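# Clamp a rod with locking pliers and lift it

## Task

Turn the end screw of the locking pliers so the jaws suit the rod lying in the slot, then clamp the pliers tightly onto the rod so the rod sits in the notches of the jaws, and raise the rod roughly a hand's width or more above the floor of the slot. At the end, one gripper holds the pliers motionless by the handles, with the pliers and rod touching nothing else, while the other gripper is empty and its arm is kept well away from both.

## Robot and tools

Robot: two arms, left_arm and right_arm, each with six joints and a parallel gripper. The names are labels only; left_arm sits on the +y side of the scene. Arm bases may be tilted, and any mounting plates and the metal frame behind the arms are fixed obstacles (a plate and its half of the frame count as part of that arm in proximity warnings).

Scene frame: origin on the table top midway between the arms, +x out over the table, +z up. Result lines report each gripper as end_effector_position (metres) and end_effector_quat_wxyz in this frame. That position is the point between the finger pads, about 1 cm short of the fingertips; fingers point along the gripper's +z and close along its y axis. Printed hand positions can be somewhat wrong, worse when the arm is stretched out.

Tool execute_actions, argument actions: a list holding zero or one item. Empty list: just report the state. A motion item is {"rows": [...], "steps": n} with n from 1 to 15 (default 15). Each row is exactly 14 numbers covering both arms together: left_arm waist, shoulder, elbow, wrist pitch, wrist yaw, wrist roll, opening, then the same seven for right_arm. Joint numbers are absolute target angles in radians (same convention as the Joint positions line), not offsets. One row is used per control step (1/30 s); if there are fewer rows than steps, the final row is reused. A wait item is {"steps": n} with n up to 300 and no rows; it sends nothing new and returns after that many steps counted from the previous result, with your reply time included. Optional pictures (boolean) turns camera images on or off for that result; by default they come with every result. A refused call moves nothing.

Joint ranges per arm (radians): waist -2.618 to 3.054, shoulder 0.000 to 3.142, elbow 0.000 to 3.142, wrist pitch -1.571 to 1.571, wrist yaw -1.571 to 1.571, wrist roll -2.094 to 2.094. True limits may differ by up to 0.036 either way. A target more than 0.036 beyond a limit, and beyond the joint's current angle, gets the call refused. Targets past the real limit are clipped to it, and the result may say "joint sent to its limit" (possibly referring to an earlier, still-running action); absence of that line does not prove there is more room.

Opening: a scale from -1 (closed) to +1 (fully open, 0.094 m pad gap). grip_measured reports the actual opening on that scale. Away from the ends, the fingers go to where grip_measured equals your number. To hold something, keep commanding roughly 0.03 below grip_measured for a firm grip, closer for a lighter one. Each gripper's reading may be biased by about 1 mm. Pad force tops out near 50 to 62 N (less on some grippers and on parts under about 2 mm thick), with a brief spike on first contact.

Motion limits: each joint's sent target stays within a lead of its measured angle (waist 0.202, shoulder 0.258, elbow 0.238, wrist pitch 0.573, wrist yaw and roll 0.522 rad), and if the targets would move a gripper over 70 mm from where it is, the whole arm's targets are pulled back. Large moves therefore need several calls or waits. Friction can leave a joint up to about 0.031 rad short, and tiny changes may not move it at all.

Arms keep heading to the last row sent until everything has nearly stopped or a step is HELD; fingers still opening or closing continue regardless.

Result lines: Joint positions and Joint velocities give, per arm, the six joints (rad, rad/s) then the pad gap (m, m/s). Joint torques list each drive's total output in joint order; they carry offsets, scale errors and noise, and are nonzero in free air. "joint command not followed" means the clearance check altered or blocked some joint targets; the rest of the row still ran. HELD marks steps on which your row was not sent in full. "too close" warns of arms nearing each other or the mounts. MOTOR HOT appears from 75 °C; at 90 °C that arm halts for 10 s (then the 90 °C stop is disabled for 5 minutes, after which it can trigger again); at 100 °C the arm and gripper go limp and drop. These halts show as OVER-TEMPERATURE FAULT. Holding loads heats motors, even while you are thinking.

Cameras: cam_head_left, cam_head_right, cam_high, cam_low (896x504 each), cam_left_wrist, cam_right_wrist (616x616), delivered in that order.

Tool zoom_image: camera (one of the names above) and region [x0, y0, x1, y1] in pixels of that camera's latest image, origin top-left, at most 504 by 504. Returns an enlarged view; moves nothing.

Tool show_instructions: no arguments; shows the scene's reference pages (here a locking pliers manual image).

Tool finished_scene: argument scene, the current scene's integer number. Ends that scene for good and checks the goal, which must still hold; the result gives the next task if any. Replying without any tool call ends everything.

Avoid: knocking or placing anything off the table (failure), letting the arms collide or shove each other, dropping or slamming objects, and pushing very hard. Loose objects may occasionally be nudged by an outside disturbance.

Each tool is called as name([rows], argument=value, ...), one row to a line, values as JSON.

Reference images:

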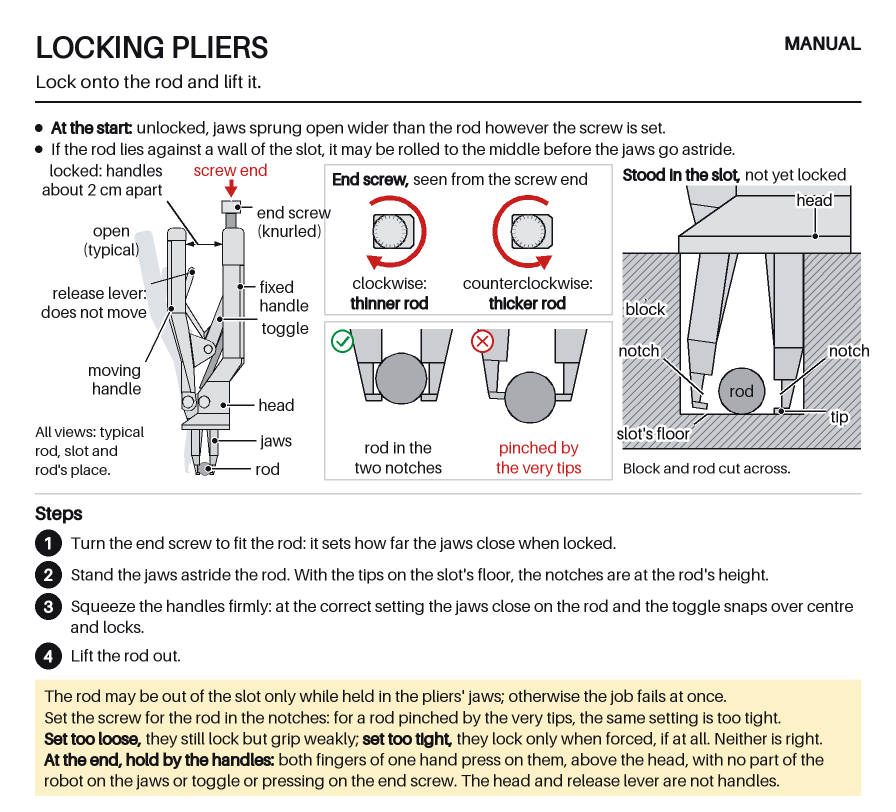

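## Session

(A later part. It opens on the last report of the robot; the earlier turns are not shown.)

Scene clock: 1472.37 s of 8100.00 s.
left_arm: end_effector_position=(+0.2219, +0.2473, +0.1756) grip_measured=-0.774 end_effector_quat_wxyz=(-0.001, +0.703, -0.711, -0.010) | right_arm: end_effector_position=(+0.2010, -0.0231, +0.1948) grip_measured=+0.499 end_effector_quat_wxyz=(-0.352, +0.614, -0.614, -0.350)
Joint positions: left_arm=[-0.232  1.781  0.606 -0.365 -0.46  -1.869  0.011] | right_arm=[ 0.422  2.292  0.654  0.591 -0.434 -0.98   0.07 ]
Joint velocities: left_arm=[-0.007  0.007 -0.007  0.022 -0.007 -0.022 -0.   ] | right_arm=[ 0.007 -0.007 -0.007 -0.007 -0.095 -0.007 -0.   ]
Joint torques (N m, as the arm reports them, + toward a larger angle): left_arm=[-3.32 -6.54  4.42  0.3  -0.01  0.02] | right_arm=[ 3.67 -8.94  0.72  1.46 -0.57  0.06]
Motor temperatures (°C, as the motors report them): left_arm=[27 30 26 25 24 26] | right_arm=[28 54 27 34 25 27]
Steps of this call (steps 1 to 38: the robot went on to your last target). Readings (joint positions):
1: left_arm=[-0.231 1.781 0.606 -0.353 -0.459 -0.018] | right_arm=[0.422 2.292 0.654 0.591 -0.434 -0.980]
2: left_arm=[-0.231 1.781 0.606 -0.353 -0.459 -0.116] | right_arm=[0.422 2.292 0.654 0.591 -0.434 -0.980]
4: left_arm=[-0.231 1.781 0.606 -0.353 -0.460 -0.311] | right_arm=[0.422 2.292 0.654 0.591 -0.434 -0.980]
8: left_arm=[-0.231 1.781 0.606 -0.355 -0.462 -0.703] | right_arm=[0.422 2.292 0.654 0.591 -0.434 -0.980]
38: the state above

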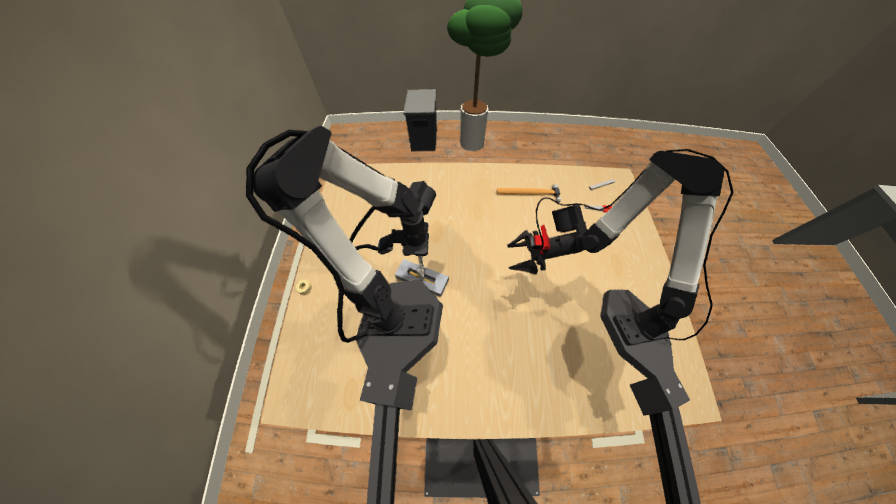

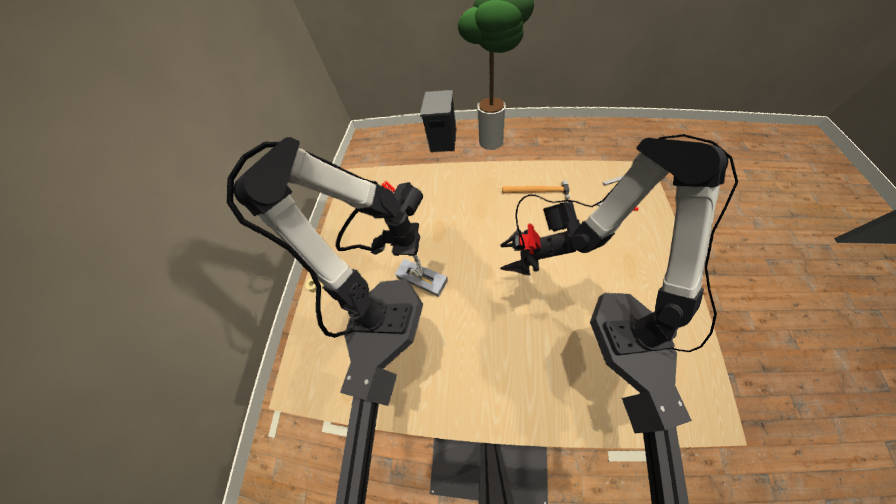

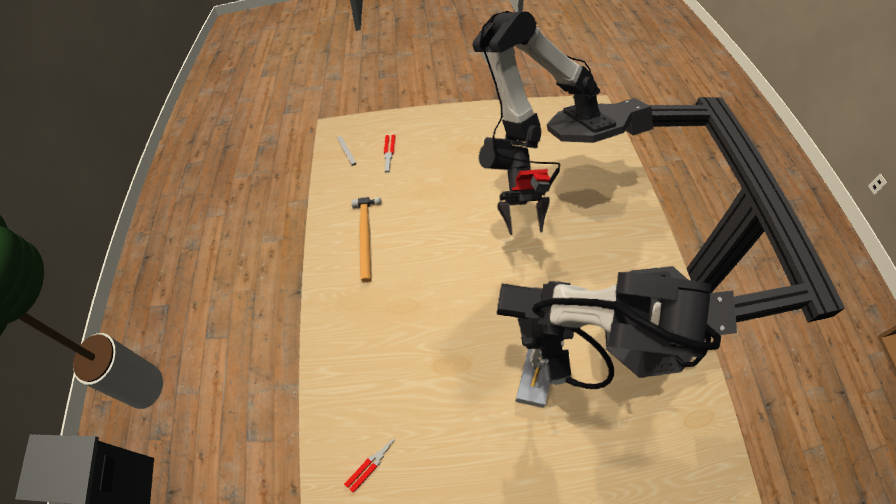

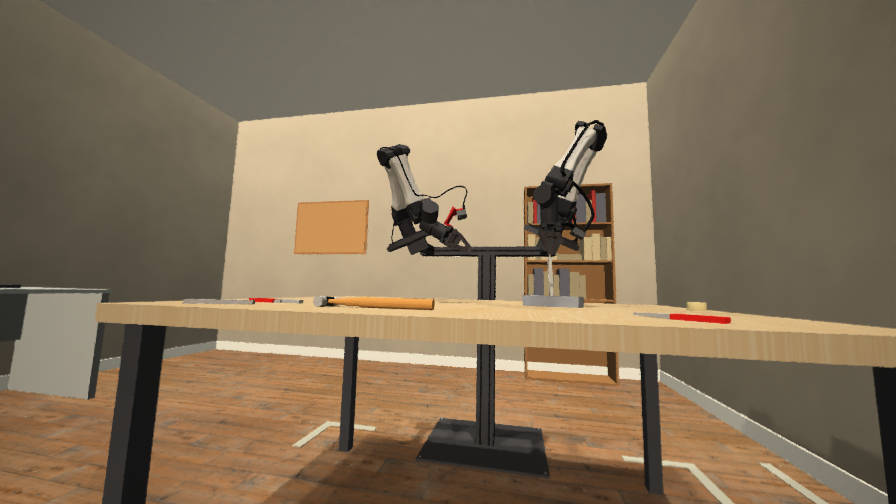

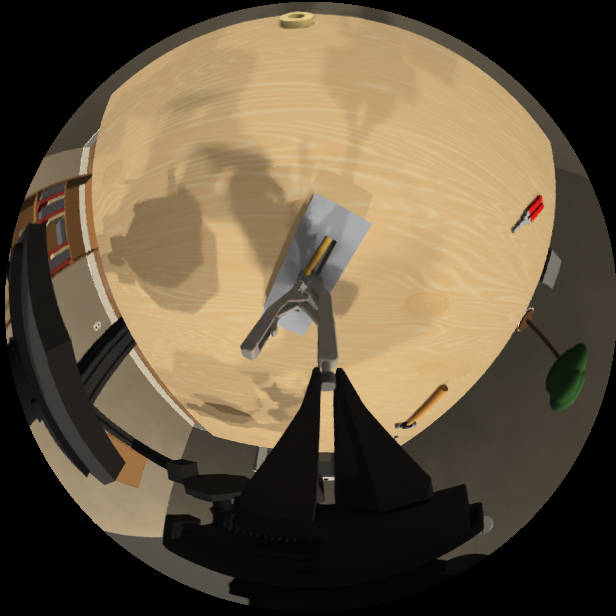

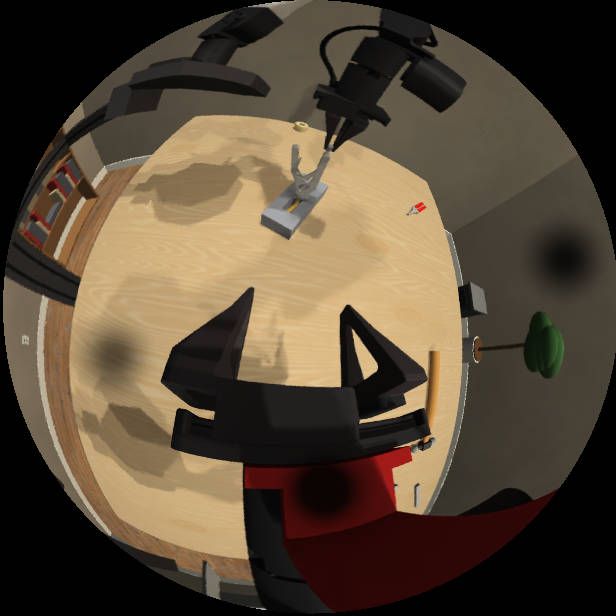

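execute_actions([
  {"rows":[[-0.235,1.79,0.612,-0.35,-0.455,-1.81,-0.785,0.425,2.283,0.63,0.6,-0.44,-0.98,0.5],[-0.235,1.79,0.612,-0.35,-0.455,-1.75,-0.785,0.425,2.283,0.63,0.6,-0.44,-0.98,0.5],[-0.235,1.79,0.612,-0.348,-0.455,-1.69,-0.785,0.425,2.283,0.63,0.6,-0.44,-0.98,0.5],[-0.235,1.79,0.612,-0.346,-0.455,-1.63,-0.785,0.425,2.283,0.63,0.6,-0.44,-0.98,0.5],[-0.235,1.79,0.612,-0.344,-0.455,-1.57,-0.785,0.425,2.283,0.63,0.6,-0.44,-0.98,0.5],[-0.235,1.79,0.612,-0.342,-0.455,-1.51,-0.785,0.425,2.283,0.63,0.6,-0.44,-0.98,0.5],[-0.235,1.79,0.612,-0.342,-0.455,-1.45,-0.785,0.425,2.283,0.63,0.6,-0.44,-0.98,0.5],[-0.235,1.79,0.612,-0.342,-0.455,-1.39,-0.785,0.425,2.283,0.63,0.6,-0.44,-0.98,0.5],[-0.235,1.79,0.612,-0.342,-0.455,-1.35,-0.785,0.425,2.283,0.63,0.6,-0.44,-0.98,0.5]],"steps":15},
], pictures=false)

execute_actions([
  {"steps":20},
])

zoom_image(camera="cam_low", region=[510, 230, 600, 315])

Scene clock: 1478.97 s of 8100.00 s.
left_arm: end_effector_position=(+0.2222, +0.2471, +0.1756) grip_measured=-0.774 end_effector_quat_wxyz=(-0.001, -0.523, +0.852, +0.010) | right_arm: end_effector_position=(+0.2010, -0.0231, +0.1948) grip_measured=+0.499 end_effector_quat_wxyz=(-0.352, +0.614, -0.614, -0.350)
Joint positions: left_arm=[-0.232  1.781  0.606 -0.363 -0.46  -1.41   0.011] | right_arm=[ 0.422  2.292  0.654  0.591 -0.434 -0.98   0.07 ]
Joint velocities: left_arm=[ 0.002 -0.007  0.002  0.037 -0.022  0.286 -0.   ] | right_arm=[-0.002 -0.012 -0.002  0.007 -0.007 -0.022  0.001]
Joint torques (N m, as the arm reports them, + toward a larger angle): left_arm=[-3.33 -6.58  4.48  0.52 -0.01  0.17] | right_arm=[ 3.77 -8.94  0.93  1.48 -0.48  0.06]
Motor temperatures (°C, as the motors report them): left_arm=[27 30 26 25 24 26] | right_arm=[28 54 27 34 25 27]
Steps of this call (steps 1 to 30: the robot went on to your last target; steps 31 to 183: nothing new was sent; steps 184 to 198: all 15 steps of this action). Readings (joint positions):
184: left_arm=[-0.232 1.781 0.606 -0.365 -0.460 -1.864] | right_arm=[0.422 2.292 0.654 0.591 -0.434 -0.980]
185: left_arm=[-0.232 1.781 0.606 -0.365 -0.460 -1.845] | right_arm=[0.422 2.292 0.654 0.591 -0.434 -0.980]
187: left_arm=[-0.232 1.781 0.606 -0.365 -0.460 -1.785] | right_arm=[0.422 2.292 0.654 0.591 -0.434 -0.980]
191: left_arm=[-0.232 1.781 0.606 -0.364 -0.460 -1.608] | right_arm=[0.422 2.292 0.654 0.591 -0.434 -0.980]
198: the state above

Scene clock: 1479.63 s of 8100.00 s.
left_arm: end_effector_position=(+0.2222, +0.2471, +0.1756) grip_measured=-0.774 end_effector_quat_wxyz=(-0.001, -0.501, +0.865, +0.010) | right_arm: end_effector_position=(+0.2010, -0.0231, +0.1948) grip_measured=+0.499 end_effector_quat_wxyz=(-0.352, +0.614, -0.614, -0.350)
Joint positions: left_arm=[-0.232  1.781  0.606 -0.363 -0.46  -1.358  0.011] | right_arm=[ 0.422  2.292  0.654  0.591 -0.434 -0.98   0.07 ]
Joint velocities: left_arm=[ 0.007 -0.002 -0.012  0.022 -0.037  0.007  0.   ] | right_arm=[-0.012 -0.007  0.012 -0.037 -0.037  0.022 -0.   ]
Joint torques (N m, as the arm reports them, + toward a larger angle): left_arm=[-3.35 -6.6   4.47  0.53 -0.01  0.16] | right_arm=[ 4.07 -8.86  0.73  1.43 -0.5   0.05]
Motor temperatures (°C, as the motors report them): left_arm=[27 30 26 25 24 26] | right_arm=[28 54 27 34 25 27]
Steps of this call (steps 1 to 20: the robot went on to your last target). Readings (joint positions):
1: left_arm=[-0.232 1.781 0.606 -0.363 -0.460 -1.399] | right_arm=[0.422 2.292 0.654 0.591 -0.434 -0.980]
2: left_arm=[-0.232 1.781 0.606 -0.363 -0.460 -1.391] | right_arm=[0.422 2.292 0.654 0.591 -0.434 -0.980]
4: left_arm=[-0.232 1.781 0.606 -0.363 -0.460 -1.379] | right_arm=[0.422 2.292 0.654 0.591 -0.434 -0.980]
8: left_arm=[-0.232 1.781 0.606 -0.363 -0.460 -1.366] | right_arm=[0.422 2.292 0.654 0.591 -0.434 -0.980]
20: the state above

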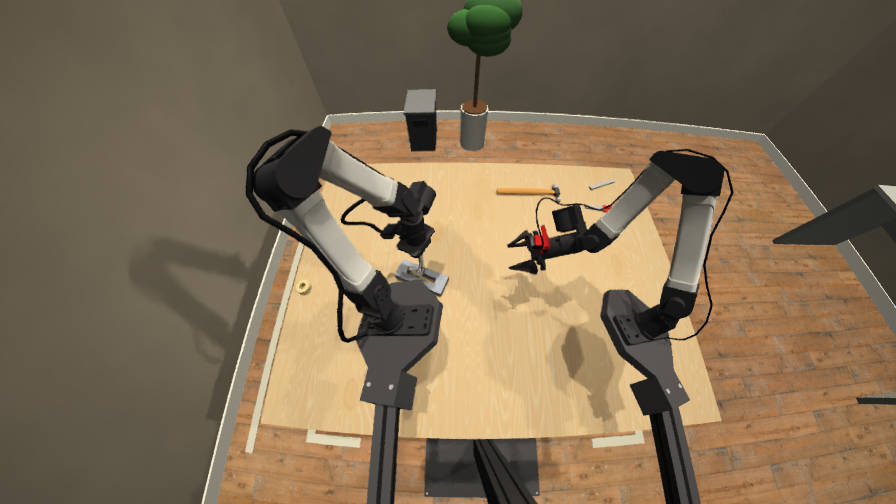

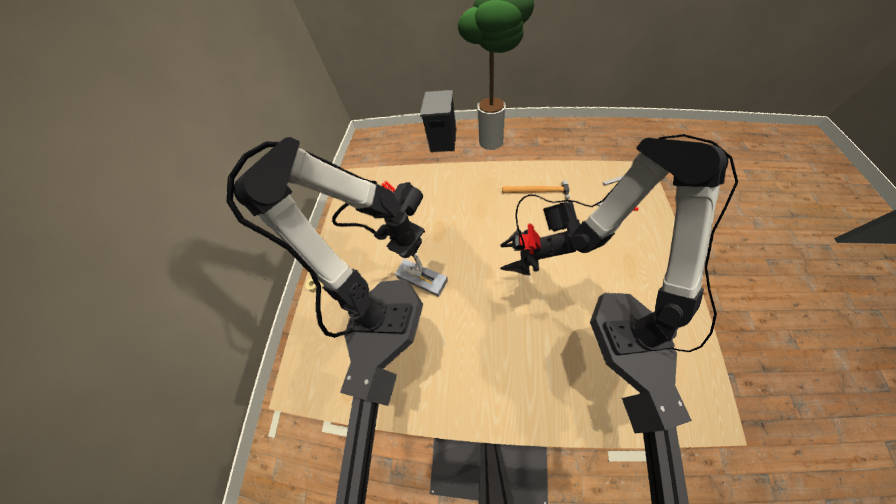

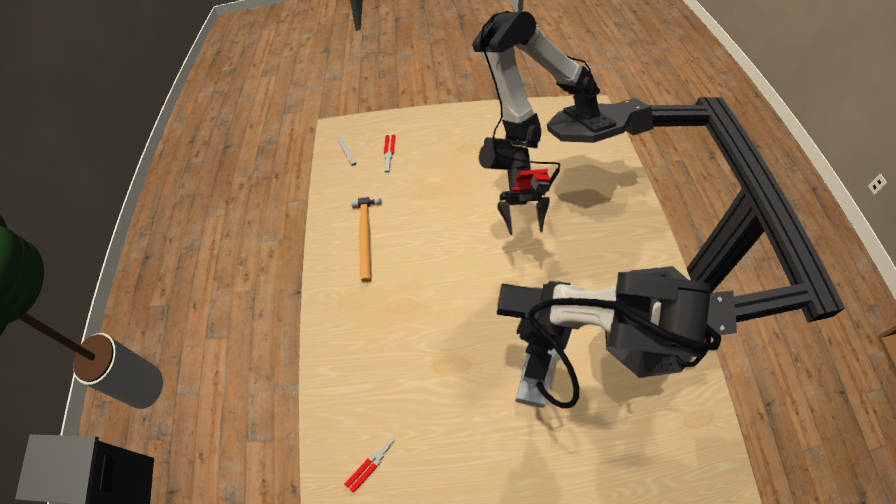

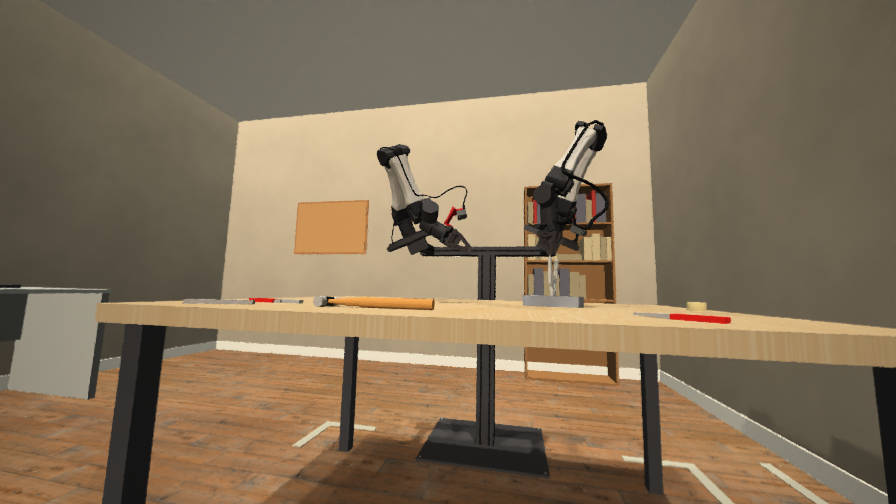

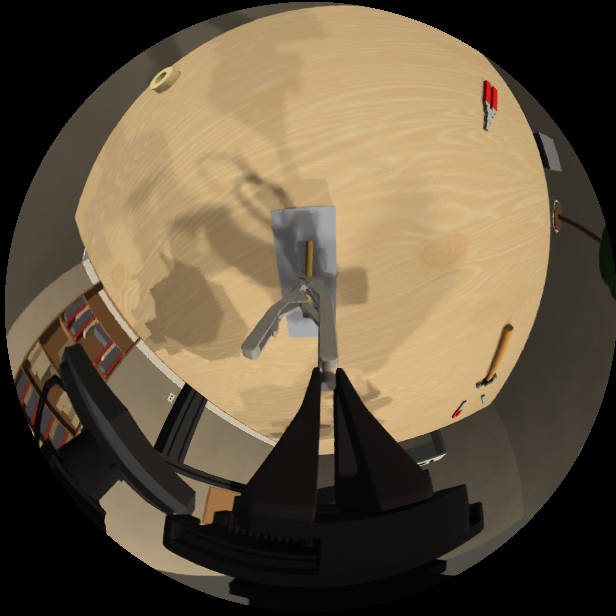

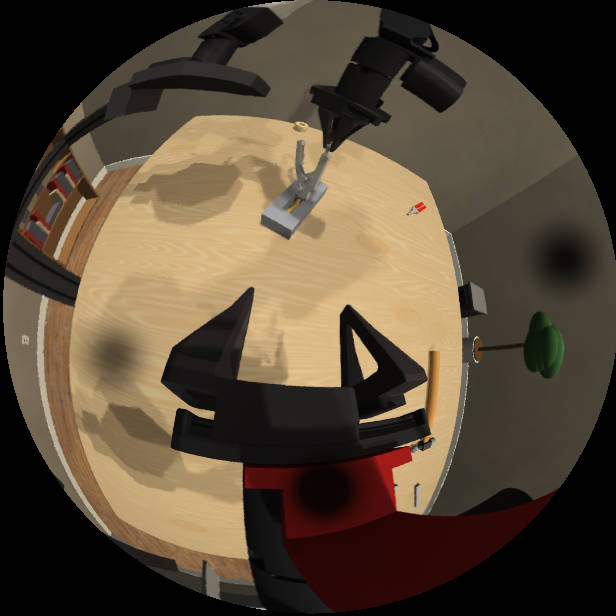

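Region (510, 230, 600, 315) of cam_low's 896x504 image, scaled by 5.600, with more detail than that image has.

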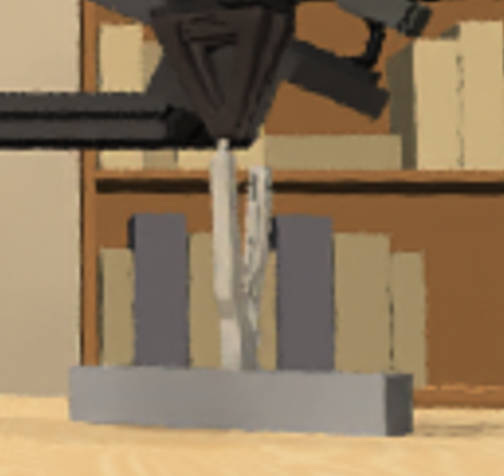

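execute_actions([
  {"rows":[[-0.222,1.79,0.612,-0.36,-0.46,-1.35,-0.785,0.425,2.283,0.63,0.6,-0.44,-0.98,0.5],[-0.217,1.79,0.612,-0.36,-0.46,-1.35,-0.785,0.425,2.283,0.63,0.6,-0.44,-0.98,0.5],[-0.213,1.79,0.612,-0.36,-0.46,-1.35,-0.785,0.425,2.283,0.63,0.6,-0.44,-0.98,0.5],[-0.213,1.79,0.612,-0.36,-0.46,-1.35,-0.785,0.425,2.283,0.63,0.6,-0.44,-0.98,0.5],[-0.213,1.79,0.612,-0.36,-0.46,-1.35,-0.785,0.425,2.283,0.63,0.6,-0.44,-0.98,0.5],[-0.213,1.79,0.612,-0.36,-0.46,-1.35,-0.785,0.425,2.283,0.63,0.6,-0.44,-0.98,0.5],[-0.213,1.79,0.612,-0.36,-0.46,-1.35,-0.785,0.425,2.283,0.63,0.6,-0.44,-0.98,0.5],[-0.213,1.79,0.612,-0.36,-0.46,-1.35,-0.77,0.425,2.283,0.63,0.6,-0.44,-0.98,0.5],[-0.213,1.79,0.612,-0.36,-0.46,-1.35,-0.755,0.425,2.283,0.63,0.6,-0.44,-0.98,0.5],[-0.213,1.79,0.612,-0.36,-0.46,-1.35,-0.74,0.425,2.283,0.63,0.6,-0.44,-0.98,0.5],[-0.213,1.79,0.612,-0.36,-0.46,-1.35,-0.72,0.425,2.283,0.63,0.6,-0.44,-0.98,0.5],[-0.213,1.79,0.612,-0.36,-0.46,-1.35,-0.69,0.425,2.283,0.63,0.6,-0.44,-0.98,0.5],[-0.213,1.79,0.612,-0.36,-0.46,-1.35,-0.65,0.425,2.283,0.63,0.6,-0.44,-0.98,0.5],[-0.213,1.79,0.612,-0.36,-0.46,-1.35,-0.6,0.425,2.283,0.63,0.6,-0.44,-0.98,0.5],[-0.213,1.79,0.612,-0.36,-0.46,-1.35,-0.5,0.425,2.283,0.63,0.6,-0.44,-0.98,0.5]],"steps":15},
], pictures=false)

execute_actions([
  {"rows":[[-0.213,1.765,0.59,-0.35,-0.46,-1.37,-0.2,0.425,2.283,0.63,0.6,-0.44,-0.98,0.5],[-0.213,1.755,0.588,-0.35,-0.46,-1.39,0.1,0.425,2.283,0.63,0.6,-0.44,-0.98,0.5],[-0.213,1.745,0.585,-0.35,-0.46,-1.39,0.4,0.425,2.283,0.63,0.6,-0.44,-0.98,0.5],[-0.213,1.735,0.578,-0.35,-0.46,-1.39,0.7,0.425,2.283,0.63,0.6,-0.44,-0.98,0.5],[-0.213,1.728,0.57,-0.345,-0.46,-1.39,1,0.425,2.283,0.63,0.6,-0.44,-0.98,0.5],[-0.213,1.722,0.562,-0.345,-0.46,-1.39,1,0.425,2.283,0.63,0.6,-0.44,-0.98,0.5],[-0.212,1.715,0.554,-0.345,-0.46,-1.39,1,0.425,2.283,0.63,0.6,-0.44,-0.98,0.5],[-0.211,1.71,0.546,-0.345,-0.46,-1.39,1,0.425,2.283,0.63,0.6,-0.44,-0.98,0.5],[-0.21,1.705,0.538,-0.345,-0.46,-1.39,1,0.425,2.283,0.63,0.6,-0.44,-0.98,0.5],[-0.209,1.7,0.53,-0.34,-0.46,-1.39,1,0.425,2.283,0.63,0.6,-0.44,-0.98,0.5],[-0.208,1.7,0.522,-0.34,-0.46,-1.39,1,0.425,2.283,0.63,0.6,-0.44,-0.98,0.5],[-0.207,1.7,0.514,-0.335,-0.46,-1.39,1,0.425,2.283,0.63,0.6,-0.44,-0.98,0.5],[-0.206,1.7,0.506,-0.335,-0.46,-1.39,1,0.425,2.283,0.63,0.6,-0.44,-0.98,0.5],[-0.205,1.7,0.5,-0.33,-0.46,-1.39,1,0.425,2.283,0.63,0.6,-0.44,-0.98,0.5]],"steps":15},
], pictures=false)

execute_actions([
  {"steps":12},
])

Scene clock: 1505.90 s of 8100.00 s.
left_arm: end_effector_position=(+0.2221, +0.2484, +0.1751) grip_measured=-0.549 end_effector_quat_wxyz=(-0.002, -0.502, +0.865, +0.011) | right_arm: end_effector_position=(+0.2010, -0.0231, +0.1948) grip_measured=+0.499 end_effector_quat_wxyz=(-0.352, +0.614, -0.614, -0.350)
Joint positions: left_arm=[-0.227  1.781  0.606 -0.363 -0.46  -1.356  0.021] | right_arm=[ 0.422  2.292  0.654  0.591 -0.434 -0.98   0.07 ]
Joint velocities: left_arm=[ 0.007  0.007 -0.007  0.051 -0.007  0.037  0.094] | right_arm=[-0.002 -0.012 -0.007 -0.037  0.022  0.007 -0.   ]
Joint torques (N m, as the arm reports them, + toward a larger angle): left_arm=[-2.19 -6.73  4.39  0.32 -0.05  0.16] | right_arm=[ 3.67 -8.93  0.81  1.48 -0.51  0.04]
Motor temperatures (°C, as the motors report them): left_arm=[27 30 27 25 24 26] | right_arm=[28 55 27 34 25 27]
Steps of this call (steps 1 to 15: the robot went on to your last target; steps 16 to 773: nothing new was sent; steps 774 to 788: all 15 steps of this action). Readings (joint positions):
774: left_arm=[-0.232 1.781 0.606 -0.363 -0.460 -1.357] | right_arm=[0.422 2.292 0.654 0.591 -0.434 -0.980]
775: left_arm=[-0.232 1.781 0.606 -0.363 -0.460 -1.357] | right_arm=[0.422 2.292 0.654 0.591 -0.434 -0.980]
777: left_arm=[-0.232 1.781 0.606 -0.363 -0.460 -1.357] | right_arm=[0.422 2.292 0.654 0.591 -0.434 -0.980]
781: left_arm=[-0.232 1.781 0.606 -0.363 -0.460 -1.357] | right_arm=[0.422 2.292 0.654 0.591 -0.434 -0.980]
788: the state above

Scene clock: 1506.40 s of 8100.00 s.
left_arm: end_effector_position=(+0.2037, +0.2566, +0.1768) grip_measured=+1.000 end_effector_quat_wxyz=(-0.002, -0.517, +0.856, +0.011) | right_arm: end_effector_position=(+0.2010, -0.0231, +0.1948) grip_measured=+0.499 end_effector_quat_wxyz=(-0.352, +0.614, -0.614, -0.350)
Joint positions: left_arm=[-0.219  1.711  0.525 -0.349 -0.46  -1.383  0.094] | right_arm=[ 0.422  2.292  0.654  0.591 -0.434 -0.98   0.07 ]
Joint velocities: left_arm=[ 0.017  0.017 -0.188  0.007 -0.066  0.007  0.   ] | right_arm=[ 0.002 -0.002  0.007  0.022 -0.022  0.081  0.   ]
Joint torques (N m, as the arm reports them, + toward a larger angle): left_arm=[-1.92 -7.76  2.65  0.48 -0.07  0.06] | right_arm=[ 3.78 -8.73  0.76  1.43 -0.54  0.06]
Motor temperatures (°C, as the motors report them): left_arm=[27 30 27 25 24 26] | right_arm=[28 55 27 34 25 27]
Steps of this call (steps 1 to 15: all 15 steps of this action). Readings (joint positions):
1: left_arm=[-0.227 1.781 0.606 -0.363 -0.460 -1.357] | right_arm=[0.422 2.292 0.654 0.591 -0.434 -0.980]
2: left_arm=[-0.227 1.780 0.606 -0.363 -0.460 -1.362] | right_arm=[0.422 2.292 0.654 0.591 -0.434 -0.980]
4: left_arm=[-0.227 1.767 0.605 -0.362 -0.460 -1.370] | right_arm=[0.422 2.292 0.654 0.591 -0.434 -0.980]
8: left_arm=[-0.227 1.729 0.583 -0.354 -0.460 -1.378] | right_arm=[0.422 2.292 0.654 0.591 -0.434 -0.980]
15: the state above

Scene clock: 1506.80 s of 8100.00 s.
left_arm: end_effector_position=(+0.2010, +0.2571, +0.1757) grip_measured=+1.000 end_effector_quat_wxyz=(-0.003, -0.518, +0.855, +0.012) | right_arm: end_effector_position=(+0.2010, -0.0231, +0.1948) grip_measured=+0.499 end_effector_quat_wxyz=(-0.352, +0.614, -0.614, -0.350)
Joint positions: left_arm=[-0.218  1.711  0.517 -0.343 -0.46  -1.384  0.094] | right_arm=[ 0.422  2.292  0.654  0.591 -0.434 -0.98   0.07 ]
Joint velocities: left_arm=[-0.022  0.017 -0.002 -0.022 -0.051 -0.022  0.   ] | right_arm=[ 0.007 -0.027 -0.002 -0.007 -0.037 -0.037  0.002]
Joint torques (N m, as the arm reports them, + toward a larger angle): left_arm=[-1.87 -7.72  2.37  0.41 -0.06  0.05] | right_arm=[ 3.81 -8.96  0.76  1.5  -0.48  0.02]
Motor temperatures (°C, as the motors report them): left_arm=[27 30 27 25 24 26] | right_arm=[28 55 27 34 25 27]
Steps of this call (steps 1 to 12: the robot went on to your last target). Readings (joint positions):
1: left_arm=[-0.219 1.711 0.520 -0.349 -0.460 -1.383] | right_arm=[0.422 2.292 0.654 0.591 -0.434 -0.980]
2: left_arm=[-0.218 1.711 0.517 -0.349 -0.460 -1.384] | right_arm=[0.422 2.292 0.654 0.591 -0.434 -0.980]
4: left_arm=[-0.218 1.711 0.517 -0.348 -0.460 -1.384] | right_arm=[0.422 2.292 0.654 0.591 -0.434 -0.980]
8: left_arm=[-0.218 1.711 0.517 -0.345 -0.460 -1.384] | right_arm=[0.422 2.292 0.654 0.591 -0.434 -0.980]
12: the state above

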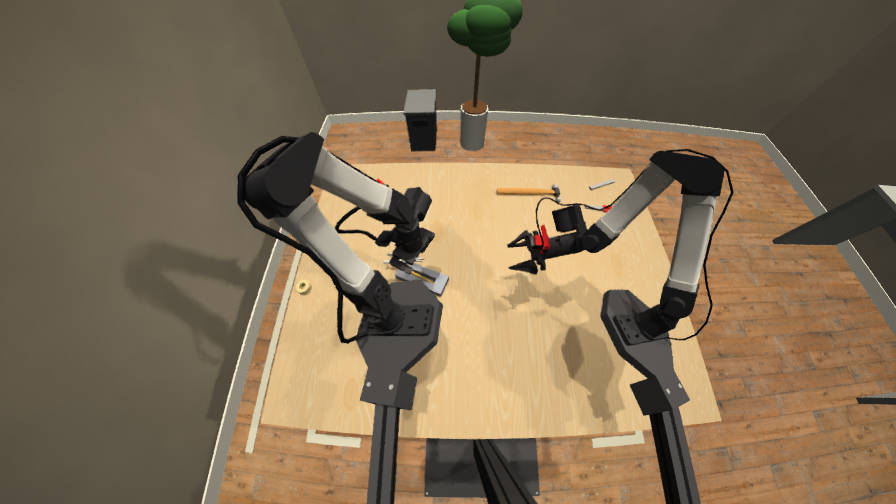

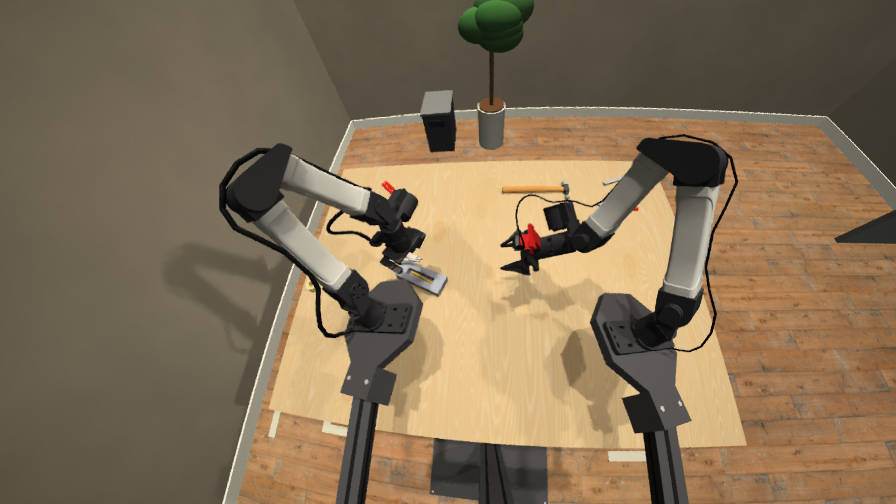

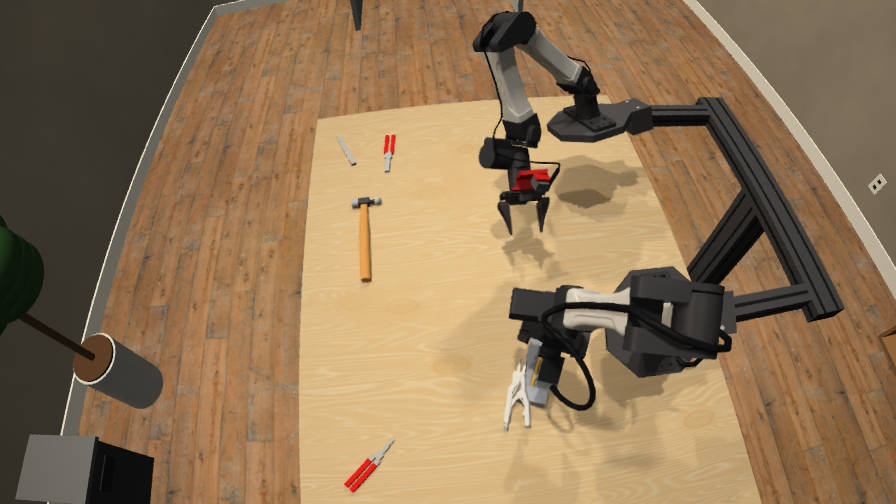

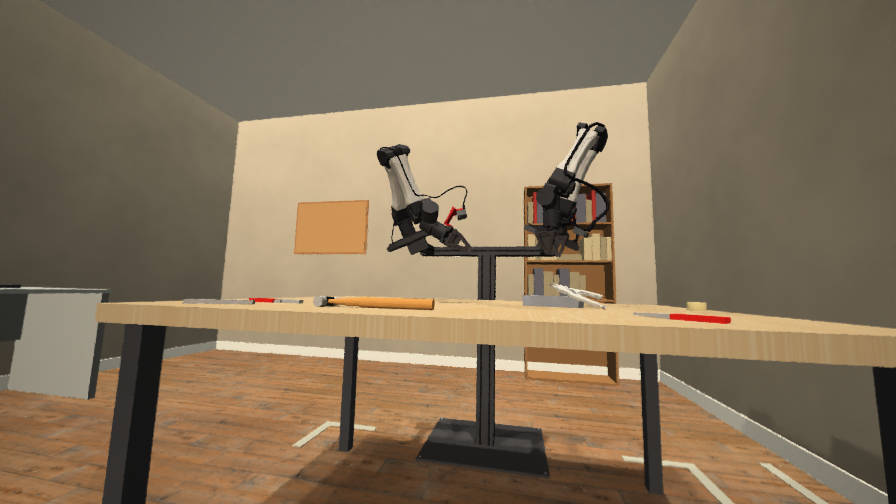

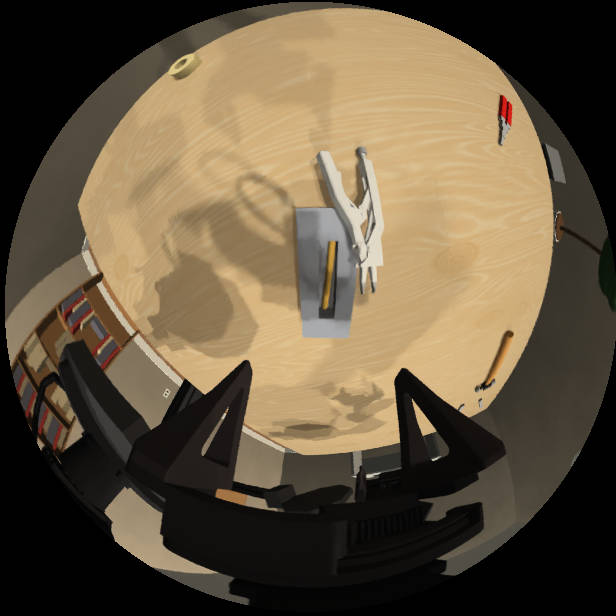

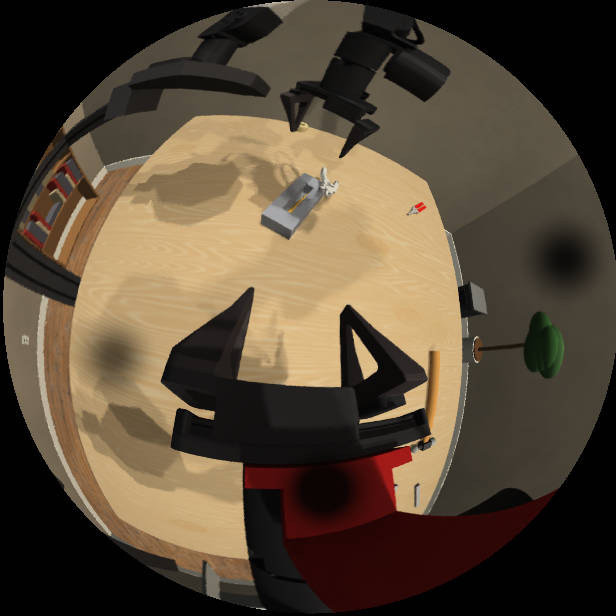

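execute_actions(actions=[])

Scene clock: 1514.53 s of 8100.00 s.
left_arm: end_effector_position=(+0.2011, +0.2571, +0.1757) grip_measured=+1.000 end_effector_quat_wxyz=(-0.003, -0.518, +0.855, +0.012) | right_arm: end_effector_position=(+0.2010, -0.0231, +0.1948) grip_measured=+0.499 end_effector_quat_wxyz=(-0.352, +0.614, -0.614, -0.350)
Joint positions: left_arm=[-0.218  1.711  0.517 -0.343 -0.46  -1.384  0.094] | right_arm=[ 0.422  2.292  0.654  0.591 -0.434 -0.98   0.07 ]
Joint velocities: left_arm=[-0.012  0.002 -0.012 -0.022 -0.037 -0.081  0.   ] | right_arm=[ 0.002  0.002  0.017 -0.037  0.007  0.051  0.   ]
Joint torques (N m, as the arm reports them, + toward a larger angle): left_arm=[-1.86 -7.71  2.37  0.42 -0.07  0.05] | right_arm=[ 3.7  -8.67  0.72  1.47 -0.54  0.08]
Motor temperatures (°C, as the motors report them): left_arm=[27 30 26 25 24 26] | right_arm=[28 55 27 34 25 27]
Steps of this call (steps 1 to 15: the robot went on to your last target; steps 16 to 232: nothing new was sent). Readings (joint positions):
1: left_arm=[-0.218 1.711 0.517 -0.343 -0.460 -1.384] | right_arm=[0.422 2.292 0.654 0.591 -0.434 -0.980]
2: left_arm=[-0.218 1.711 0.517 -0.343 -0.460 -1.384] | right_arm=[0.422 2.292 0.654 0.591 -0.434 -0.980]
4: left_arm=[-0.218 1.711 0.517 -0.343 -0.460 -1.384] | right_arm=[0.422 2.292 0.654 0.591 -0.434 -0.980]
8: left_arm=[-0.218 1.711 0.517 -0.343 -0.460 -1.384] | right_arm=[0.422 2.292 0.654 0.591 -0.434 -0.980]
232: the state above
All arms were judged still, so your last target was given up. Only a new action makes them travel on or press farther. Fingers that are still opening or closing keep moving.

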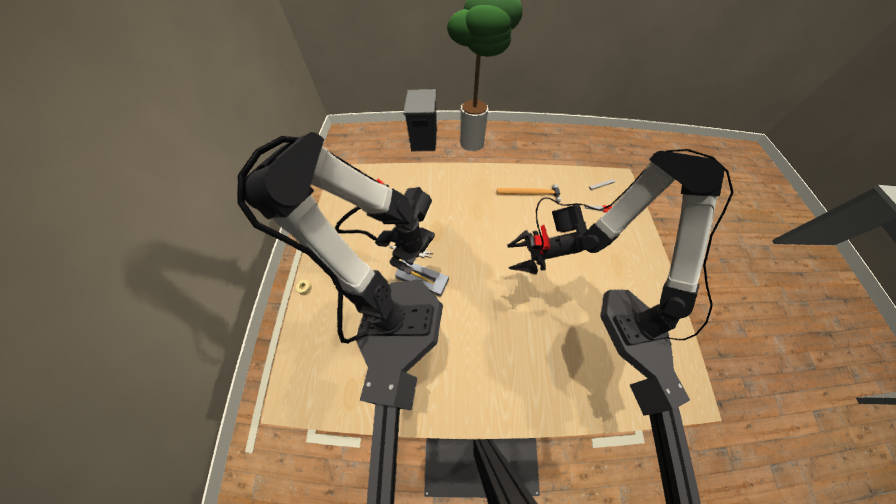

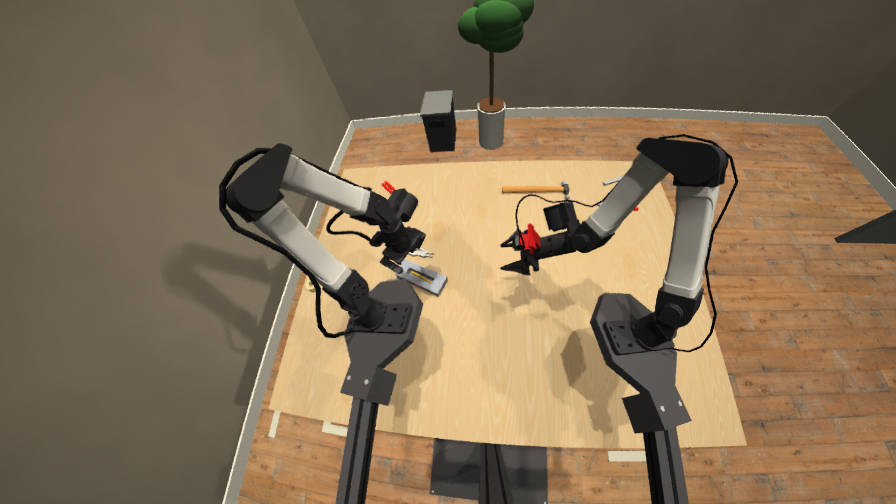

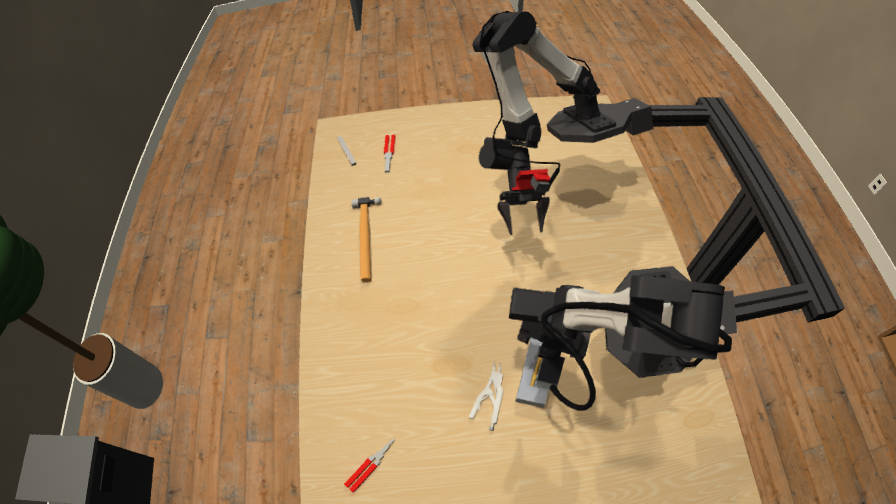

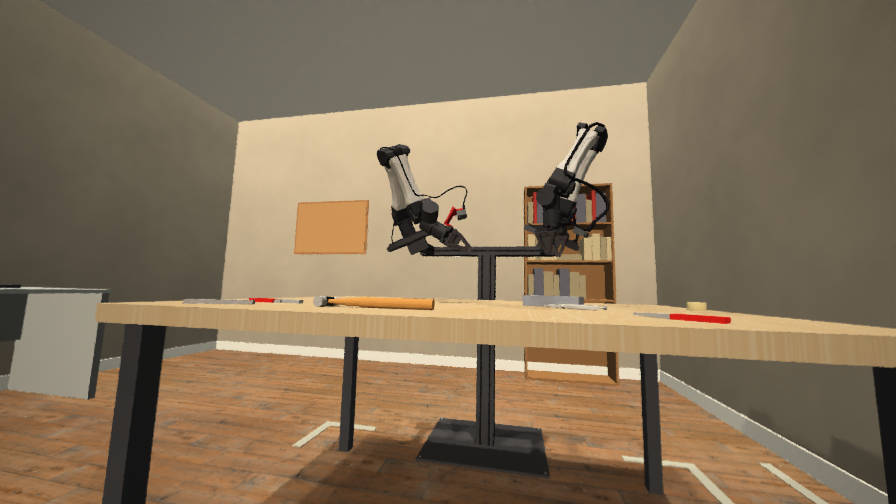

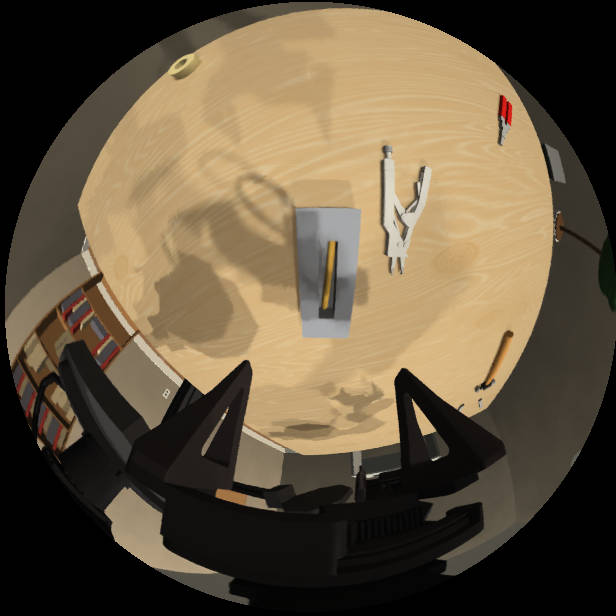

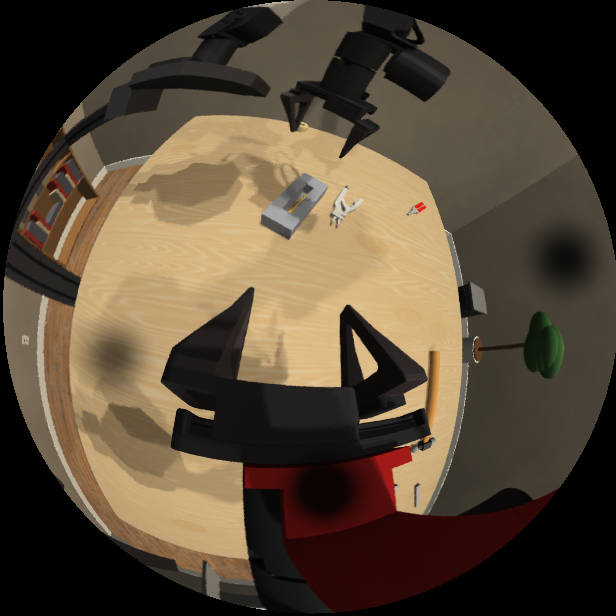

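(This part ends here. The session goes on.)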